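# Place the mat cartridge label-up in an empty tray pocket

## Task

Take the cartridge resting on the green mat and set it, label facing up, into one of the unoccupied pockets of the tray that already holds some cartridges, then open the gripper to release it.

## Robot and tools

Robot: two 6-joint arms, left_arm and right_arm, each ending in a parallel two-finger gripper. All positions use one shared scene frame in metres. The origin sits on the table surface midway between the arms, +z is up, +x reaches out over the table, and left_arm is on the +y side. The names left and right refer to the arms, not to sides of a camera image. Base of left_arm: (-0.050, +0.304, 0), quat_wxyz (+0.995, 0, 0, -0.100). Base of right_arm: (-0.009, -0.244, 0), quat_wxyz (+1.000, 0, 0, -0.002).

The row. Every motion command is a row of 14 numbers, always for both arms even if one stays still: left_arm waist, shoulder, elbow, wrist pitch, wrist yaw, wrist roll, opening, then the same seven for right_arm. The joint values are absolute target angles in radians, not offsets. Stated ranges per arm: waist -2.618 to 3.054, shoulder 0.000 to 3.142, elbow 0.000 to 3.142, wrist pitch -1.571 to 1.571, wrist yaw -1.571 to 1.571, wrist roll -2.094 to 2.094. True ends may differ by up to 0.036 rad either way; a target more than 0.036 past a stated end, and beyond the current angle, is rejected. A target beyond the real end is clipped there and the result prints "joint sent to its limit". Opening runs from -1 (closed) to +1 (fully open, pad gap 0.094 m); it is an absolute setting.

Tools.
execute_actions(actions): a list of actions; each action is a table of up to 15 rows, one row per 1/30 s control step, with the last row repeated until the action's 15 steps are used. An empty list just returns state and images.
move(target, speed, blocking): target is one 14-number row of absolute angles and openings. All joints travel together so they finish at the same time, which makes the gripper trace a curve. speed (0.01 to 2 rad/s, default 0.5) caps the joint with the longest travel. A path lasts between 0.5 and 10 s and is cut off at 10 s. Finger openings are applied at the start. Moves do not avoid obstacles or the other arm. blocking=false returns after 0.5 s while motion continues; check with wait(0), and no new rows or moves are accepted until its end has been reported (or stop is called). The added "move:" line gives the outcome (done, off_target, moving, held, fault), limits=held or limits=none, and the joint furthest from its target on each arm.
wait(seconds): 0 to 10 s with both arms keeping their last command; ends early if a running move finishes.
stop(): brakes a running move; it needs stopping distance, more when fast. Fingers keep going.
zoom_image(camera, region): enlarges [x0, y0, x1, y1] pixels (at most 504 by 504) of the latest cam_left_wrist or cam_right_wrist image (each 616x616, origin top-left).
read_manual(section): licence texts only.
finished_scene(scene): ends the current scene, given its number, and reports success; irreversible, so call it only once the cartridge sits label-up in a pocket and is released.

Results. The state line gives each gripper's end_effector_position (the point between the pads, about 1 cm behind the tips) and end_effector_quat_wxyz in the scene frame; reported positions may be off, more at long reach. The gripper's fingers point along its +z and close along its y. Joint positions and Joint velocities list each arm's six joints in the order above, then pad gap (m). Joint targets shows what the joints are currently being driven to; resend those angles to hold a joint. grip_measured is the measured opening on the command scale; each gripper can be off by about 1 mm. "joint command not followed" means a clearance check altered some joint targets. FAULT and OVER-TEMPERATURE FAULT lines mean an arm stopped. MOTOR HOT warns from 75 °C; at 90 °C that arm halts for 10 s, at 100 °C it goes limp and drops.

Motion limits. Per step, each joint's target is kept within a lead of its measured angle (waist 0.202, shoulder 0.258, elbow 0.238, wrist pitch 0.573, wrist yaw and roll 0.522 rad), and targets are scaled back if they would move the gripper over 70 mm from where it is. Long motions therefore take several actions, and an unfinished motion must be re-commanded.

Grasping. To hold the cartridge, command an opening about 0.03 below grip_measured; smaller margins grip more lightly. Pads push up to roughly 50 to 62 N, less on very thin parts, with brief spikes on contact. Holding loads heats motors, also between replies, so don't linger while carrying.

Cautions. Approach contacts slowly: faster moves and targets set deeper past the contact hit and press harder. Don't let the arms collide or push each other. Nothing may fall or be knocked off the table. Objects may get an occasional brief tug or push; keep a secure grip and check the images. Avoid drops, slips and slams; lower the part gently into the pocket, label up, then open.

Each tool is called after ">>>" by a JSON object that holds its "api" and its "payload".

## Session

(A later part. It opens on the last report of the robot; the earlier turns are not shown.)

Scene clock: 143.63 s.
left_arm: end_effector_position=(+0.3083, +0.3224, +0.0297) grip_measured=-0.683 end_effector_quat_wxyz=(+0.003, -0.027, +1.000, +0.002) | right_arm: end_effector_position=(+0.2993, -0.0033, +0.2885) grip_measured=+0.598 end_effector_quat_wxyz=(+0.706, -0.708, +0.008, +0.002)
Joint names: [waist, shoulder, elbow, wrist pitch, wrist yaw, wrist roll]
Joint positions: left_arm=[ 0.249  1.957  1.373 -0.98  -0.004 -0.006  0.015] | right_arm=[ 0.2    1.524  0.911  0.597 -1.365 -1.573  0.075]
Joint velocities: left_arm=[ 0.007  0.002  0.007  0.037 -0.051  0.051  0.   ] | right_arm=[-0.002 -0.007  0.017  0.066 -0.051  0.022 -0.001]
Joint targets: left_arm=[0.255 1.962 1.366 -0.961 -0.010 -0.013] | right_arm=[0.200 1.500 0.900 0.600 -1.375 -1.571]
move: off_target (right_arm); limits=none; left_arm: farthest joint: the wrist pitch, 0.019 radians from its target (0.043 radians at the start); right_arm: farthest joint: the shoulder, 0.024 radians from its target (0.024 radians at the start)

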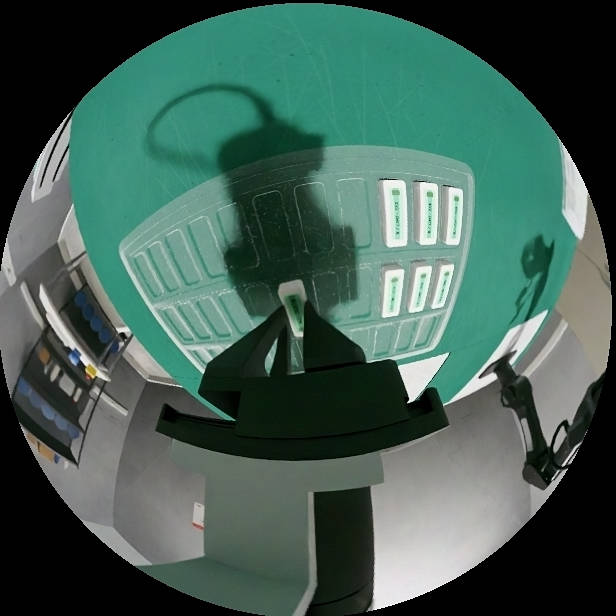

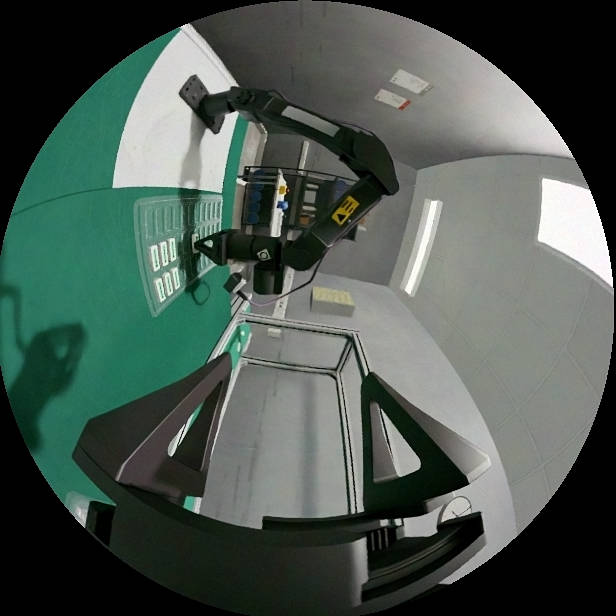

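>>> {"api": "move", "payload": {"target": [0.257,1.974,1.362,-0.961,-0.01,-0.013,-0.71,0.2,1.5,0.9,0.6,-1.375,-1.571,0.6], "speed": 0.1}}

>>> {"api": "zoom_image", "payload": {"camera": "cam_left_wrist", "region": [240, 250, 350, 350]}}

>>> {"api": "zoom_image", "payload": {"camera": "cam_right_wrist", "region": [165, 222, 210, 267]}}

Scene clock: 157.50 s.
left_arm: end_effector_position=(+0.3067, +0.3223, +0.0231) grip_measured=-0.683 end_effector_quat_wxyz=(-0.006, -0.027, +1.000, +0.002) | right_arm: end_effector_position=(+0.2993, -0.0033, +0.2885) grip_measured=+0.598 end_effector_quat_wxyz=(+0.706, -0.708, +0.008, +0.002)
Joint names: [waist, shoulder, elbow, wrist pitch, wrist yaw, wrist roll]
Joint positions: left_arm=[ 0.249  1.976  1.373 -0.979 -0.004 -0.006  0.015] | right_arm=[ 0.2    1.524  0.911  0.597 -1.365 -1.573  0.075]
Joint velocities: left_arm=[-0.007 -0.002  0.002 -0.022  0.066 -0.066  0.001] | right_arm=[-0.002  0.002  0.002 -0.11  -0.022 -0.037  0.   ]
Joint targets: left_arm=[0.257 1.974 1.362 -0.961 -0.010 -0.013] | right_arm=[0.200 1.500 0.900 0.600 -1.375 -1.571]
move: off_target (right_arm); limits=none; left_arm: farthest joint: the wrist pitch, 0.018 radians from its target (0.018 radians at the start); right_arm: farthest joint: the shoulder, 0.024 radians from its target (0.024 radians at the start)

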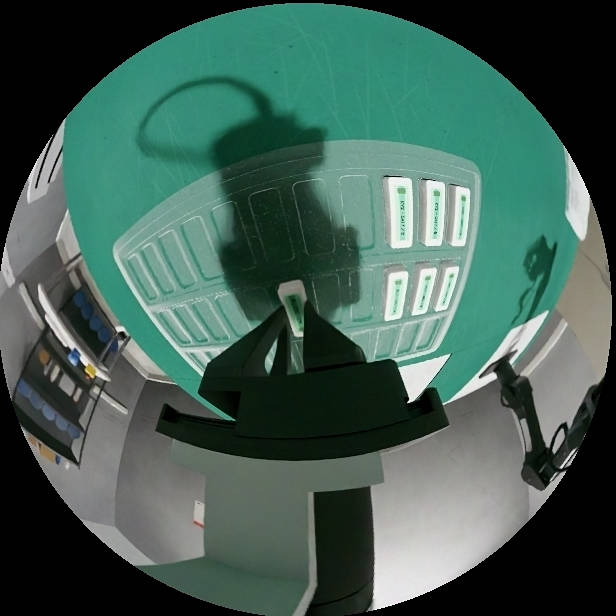

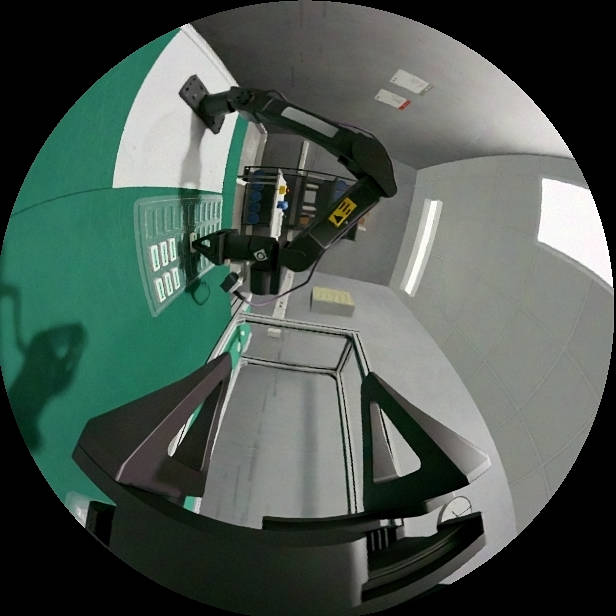

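Region (240, 250, 350, 350) of cam_left_wrist's 616x616 image, scaled by 4.582, with more detail than that image has; it fills the top 458 rows of this view, and the rest is white.

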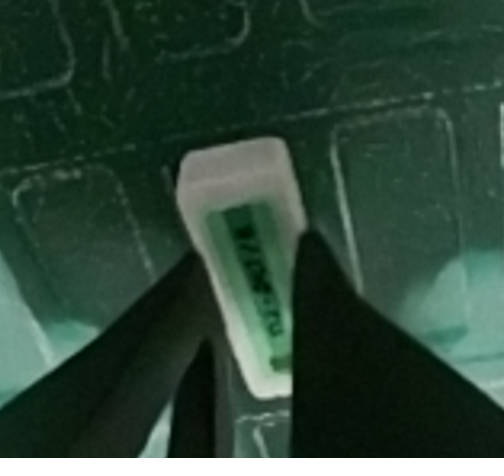

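Region (165, 222, 210, 267) of cam_right_wrist's 616x616 image, scaled by 11.200, with more detail than that image has.

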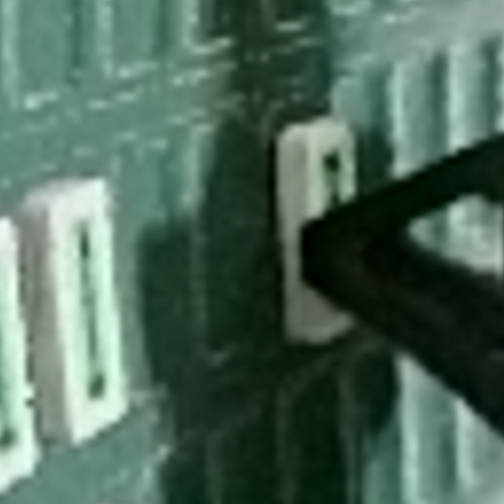

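>>> {"api": "move", "payload": {"target": [0.261,1.974,1.368,-0.994,-0.01,-0.013,-0.71,0.2,1.5,0.9,0.6,-1.375,-1.571,0.6], "speed": 0.1}}

>>> {"api": "zoom_image", "payload": {"camera": "cam_left_wrist", "region": [240, 250, 350, 350]}}

>>> {"api": "zoom_image", "payload": {"camera": "cam_right_wrist", "region": [165, 222, 210, 267]}}

Scene clock: 163.53 s.
left_arm: end_effector_position=(+0.3036, +0.3243, +0.0232) grip_measured=-0.683 end_effector_quat_wxyz=(-0.012, -0.030, +0.999, +0.002) | right_arm: end_effector_position=(+0.2993, -0.0033, +0.2885) grip_measured=+0.598 end_effector_quat_wxyz=(+0.706, -0.708, +0.008, +0.002)
Joint names: [waist, shoulder, elbow, wrist pitch, wrist yaw, wrist roll]
Joint positions: left_arm=[ 0.255  1.976  1.373 -0.991 -0.004 -0.007  0.015] | right_arm=[ 0.2    1.524  0.911  0.597 -1.365 -1.573  0.075]
Joint velocities: left_arm=[ 0.017  0.007 -0.012  0.007  0.007  0.007 -0.   ] | right_arm=[-0.012 -0.017  0.012 -0.037  0.022  0.037 -0.001]
Joint targets: left_arm=[0.261 1.974 1.368 -0.994 -0.010 -0.013] | right_arm=[0.200 1.500 0.900 0.600 -1.375 -1.571]
move: off_target (right_arm); limits=none; left_arm: farthest joint: the waist, 0.006 radians from its target (0.012 radians at the start); right_arm: farthest joint: the shoulder, 0.024 radians from its target (0.024 radians at the start)

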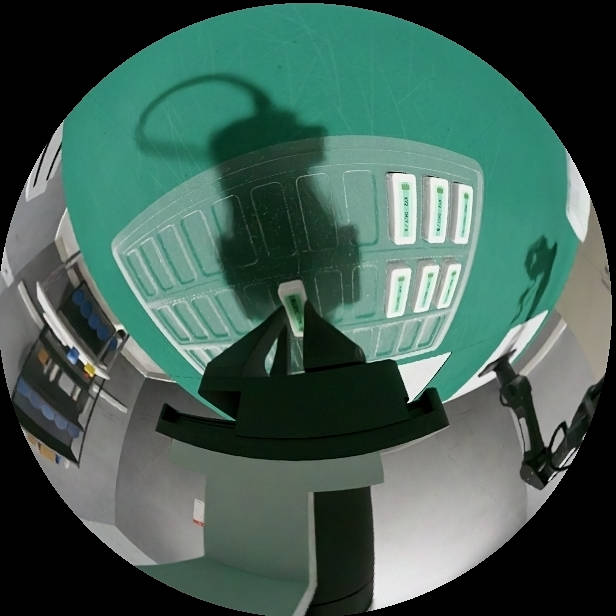

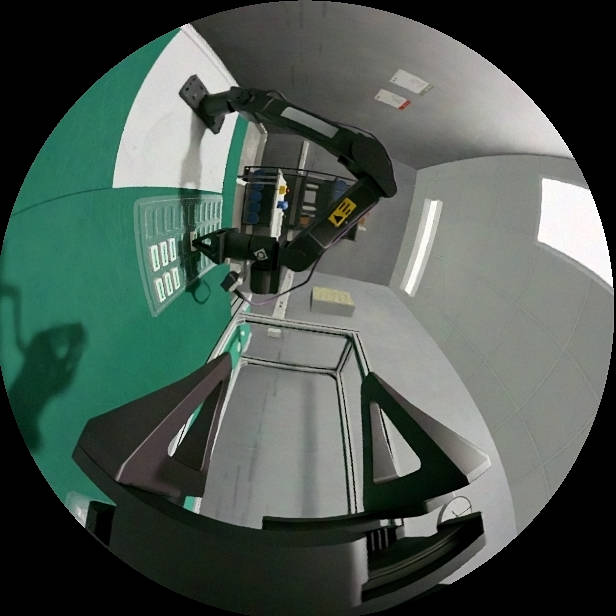

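Region (240, 250, 350, 350) of cam_left_wrist's 616x616 image, scaled by 4.582, with more detail than that image has; it fills the top 458 rows of this view, and the rest is white.

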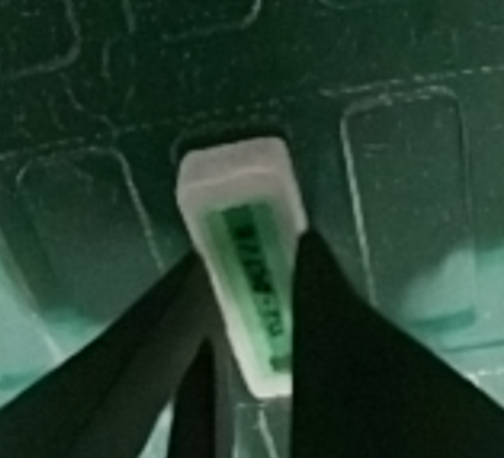

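Region (165, 222, 210, 267) of cam_right_wrist's 616x616 image, scaled by 11.200, with more detail than that image has.

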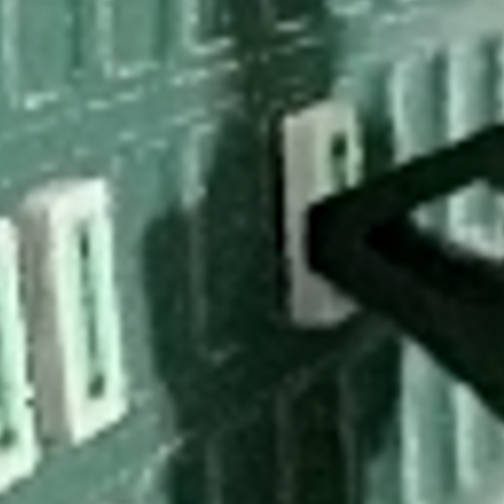

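>>> {"api": "move", "payload": {"target": [0.261,1.991,1.368,-0.963,-0.01,-0.013,-0.71,0.2,1.5,0.9,0.6,-1.375,-1.571,0.6], "speed": 0.05}}

>>> {"api": "zoom_image", "payload": {"camera": "cam_left_wrist", "region": [240, 250, 350, 350]}}

>>> {"api": "zoom_image", "payload": {"camera": "cam_right_wrist", "region": [165, 222, 210, 267]}}

Scene clock: 167.33 s.
left_arm: end_effector_position=(+0.3040, +0.3251, +0.0181) grip_measured=-0.683 end_effector_quat_wxyz=(-0.016, -0.030, +0.999, +0.003) | right_arm: end_effector_position=(+0.2993, -0.0033, +0.2885) grip_measured=+0.598 end_effector_quat_wxyz=(+0.706, -0.708, +0.008, +0.002)
Joint names: [waist, shoulder, elbow, wrist pitch, wrist yaw, wrist roll]
Joint positions: left_arm=[ 0.255  1.991  1.373 -0.983 -0.007 -0.007  0.015] | right_arm=[ 0.2    1.524  0.911  0.597 -1.365 -1.573  0.075]
Joint velocities: left_arm=[ 0.017 -0.012 -0.002 -0.007  0.007  0.037 -0.   ] | right_arm=[-0.002  0.017  0.002  0.066 -0.022 -0.007  0.001]
Joint targets: left_arm=[0.261 1.991 1.368 -0.963 -0.010 -0.013] | right_arm=[0.200 1.500 0.900 0.600 -1.375 -1.571]
move: off_target (right_arm); limits=none; left_arm: farthest joint: the wrist pitch, 0.020 radians from its target (0.028 radians at the start); right_arm: farthest joint: the shoulder, 0.024 radians from its target (0.024 radians at the start)

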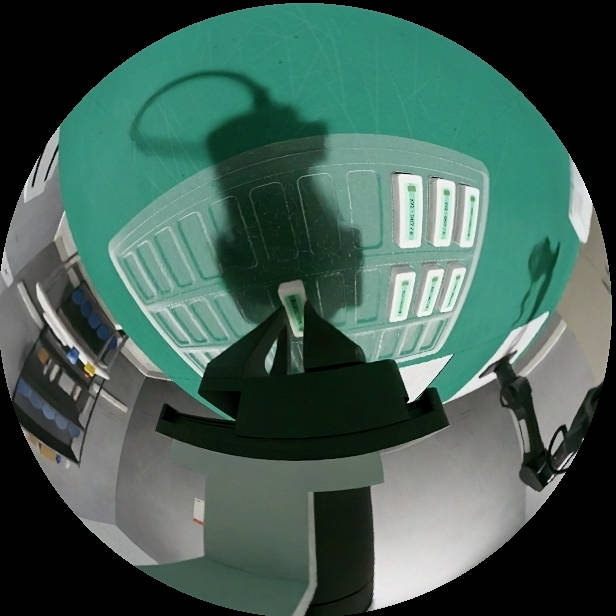

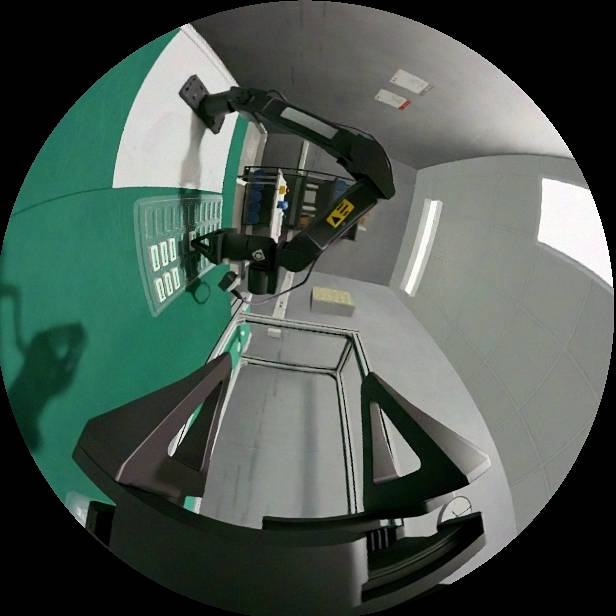

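Region (240, 250, 350, 350) of cam_left_wrist's 616x616 image, scaled by 4.582, with more detail than that image has; it fills the top 458 rows of this view, and the rest is white.

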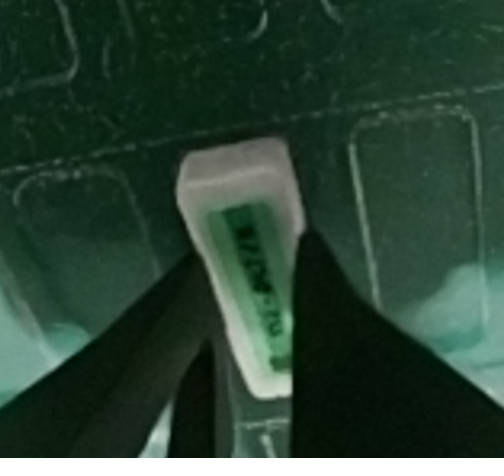

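Region (165, 222, 210, 267) of cam_right_wrist's 616x616 image, scaled by 11.200, with more detail than that image has.

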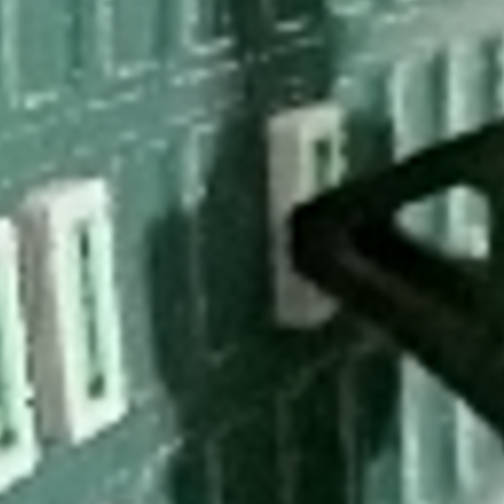

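>>> {"api": "execute_actions", "payload": {"actions": [[[0.261,1.996,1.368,-0.963,-0.01,-0.013,-0.71,0.2,1.5,0.9,0.6,-1.375,-1.571,0.6],[0.261,2.0,1.368,-0.963,-0.01,-0.013,-0.71,0.2,1.5,0.9,0.6,-1.375,-1.571,0.6],[0.261,2.004,1.368,-0.963,-0.01,-0.013,-0.71,0.2,1.5,0.9,0.6,-1.375,-1.571,0.6]],[[0.261,2.0,1.368,-0.963,-0.01,-0.013,-0.6,0.2,1.5,0.9,0.6,-1.375,-1.571,0.6],[0.261,2.0,1.368,-0.963,-0.01,-0.013,-0.4,0.2,1.5,0.9,0.6,-1.375,-1.571,0.6]]]}}

>>> {"api": "move", "payload": {"target": [0.261,1.88,1.368,-1.03,-0.01,-0.013,-0.4,0.2,1.5,0.9,0.6,-1.375,-1.571,0.6], "speed": 0.3}}

>>> {"api": "zoom_image", "payload": {"camera": "cam_left_wrist", "region": [220, 220, 420, 360]}}

>>> {"api": "zoom_image", "payload": {"camera": "cam_right_wrist", "region": [150, 210, 220, 280]}}

Scene clock: 173.67 s.
left_arm: end_effector_position=(+0.3038, +0.3252, +0.0153) grip_measured=-0.403 end_effector_quat_wxyz=(-0.018, -0.030, +0.999, +0.004) | right_arm: end_effector_position=(+0.2993, -0.0033, +0.2885) grip_measured=+0.598 end_effector_quat_wxyz=(+0.706, -0.708, +0.008, +0.002)
Joint names: [waist, shoulder, elbow, wrist pitch, wrist yaw, wrist roll]
Joint positions: left_arm=[ 0.255  2.     1.373 -0.98  -0.008 -0.007  0.028] | right_arm=[ 0.2    1.524  0.911  0.597 -1.365 -1.573  0.075]
Joint velocities: left_arm=[ 0.012 -0.017  0.017  0.066 -0.022  0.037 -0.   ] | right_arm=[ 0.002 -0.002  0.002  0.007 -0.066  0.022 -0.   ]
Joint targets: left_arm=[0.261 2.000 1.368 -0.963 -0.010 -0.013] | right_arm=[0.200 1.500 0.900 0.600 -1.375 -1.571]

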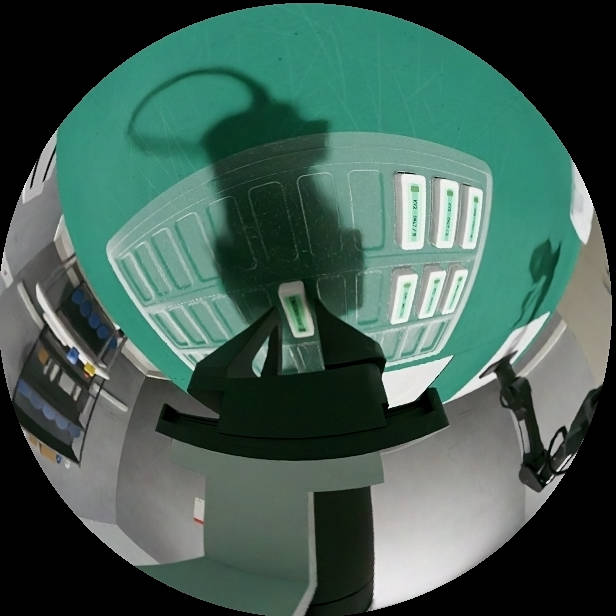

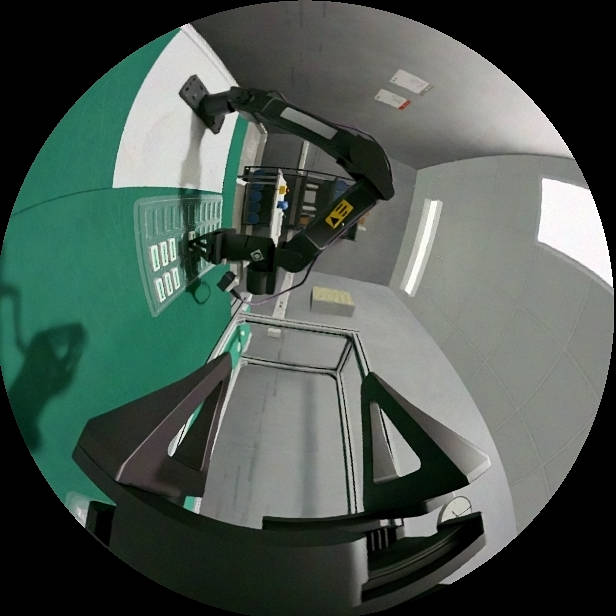

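Scene clock: 174.60 s.
left_arm: end_effector_position=(+0.3004, +0.3251, +0.0466) grip_measured=-0.403 end_effector_quat_wxyz=(+0.005, -0.030, +1.000, +0.004) | right_arm: end_effector_position=(+0.2993, -0.0033, +0.2885) grip_measured=+0.598 end_effector_quat_wxyz=(+0.706, -0.708, +0.008, +0.002)
Joint names: [waist, shoulder, elbow, wrist pitch, wrist yaw, wrist roll]
Joint positions: left_arm=[ 0.255  1.906  1.373 -1.027 -0.008 -0.007  0.028] | right_arm=[ 0.2    1.524  0.911  0.597 -1.365 -1.573  0.075]
Joint velocities: left_arm=[-0.027  0.007 -0.002  0.066 -0.022  0.007 -0.002] | right_arm=[-0.012  0.002  0.007 -0.007  0.037 -0.11  -0.   ]
Joint targets: left_arm=[0.261 1.880 1.368 -1.030 -0.010 -0.013] | right_arm=[0.200 1.500 0.900 0.600 -1.375 -1.571]
move: off_target (left_arm, right_arm); limits=none; left_arm: farthest joint: the shoulder, 0.026 radians from its target (0.120 radians at the start); right_arm: farthest joint: the shoulder, 0.024 radians from its target (0.024 radians at the start)

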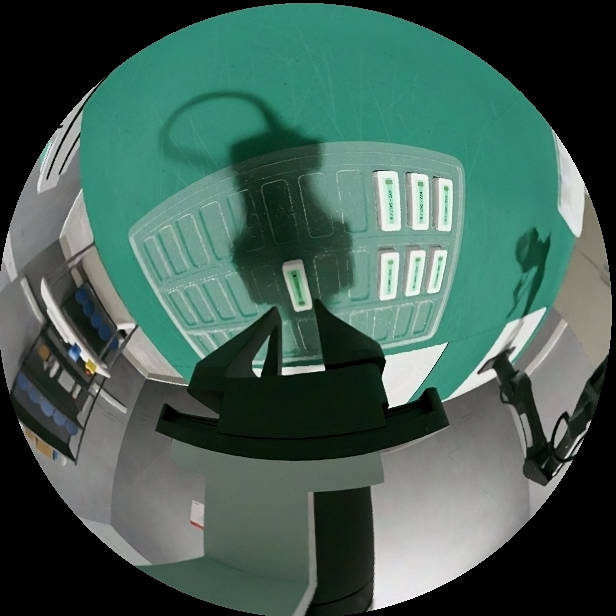

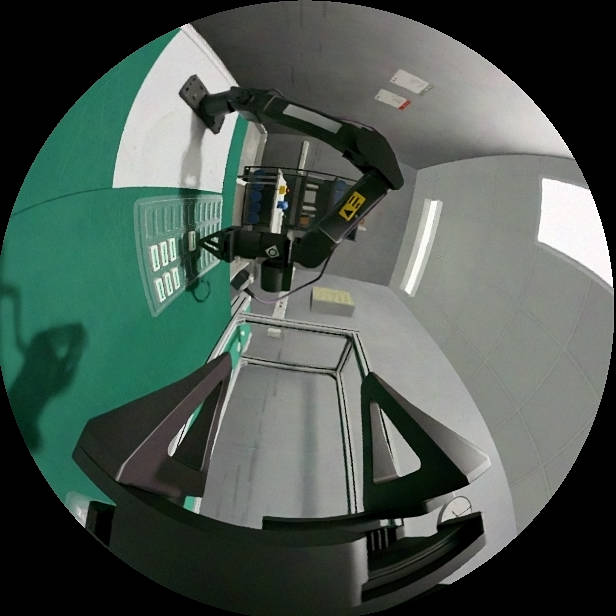

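Region (220, 220, 420, 360) of cam_left_wrist's 616x616 image, scaled by 2.520, with more detail than that image has; it fills the top 353 rows of this view, and the rest is white.

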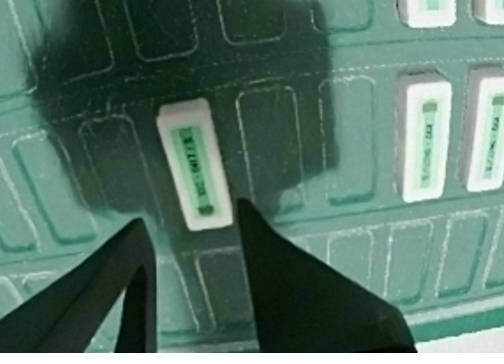

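Region (150, 210, 220, 280) of cam_right_wrist's 616x616 image, scaled by 7.200, with more detail than that image has.

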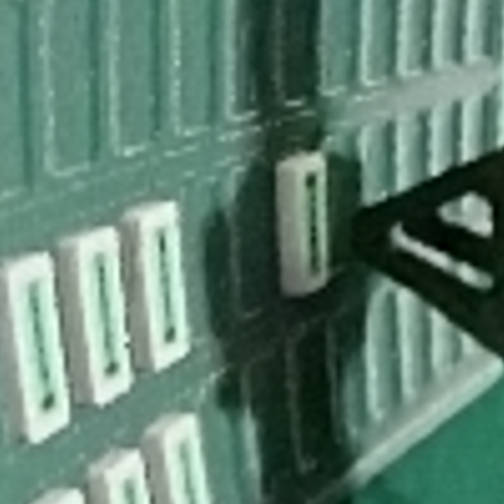

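Seated.

>>> {"api": "finished_scene", "payload": {"scene": 1}}

The scene is finished: the task was done.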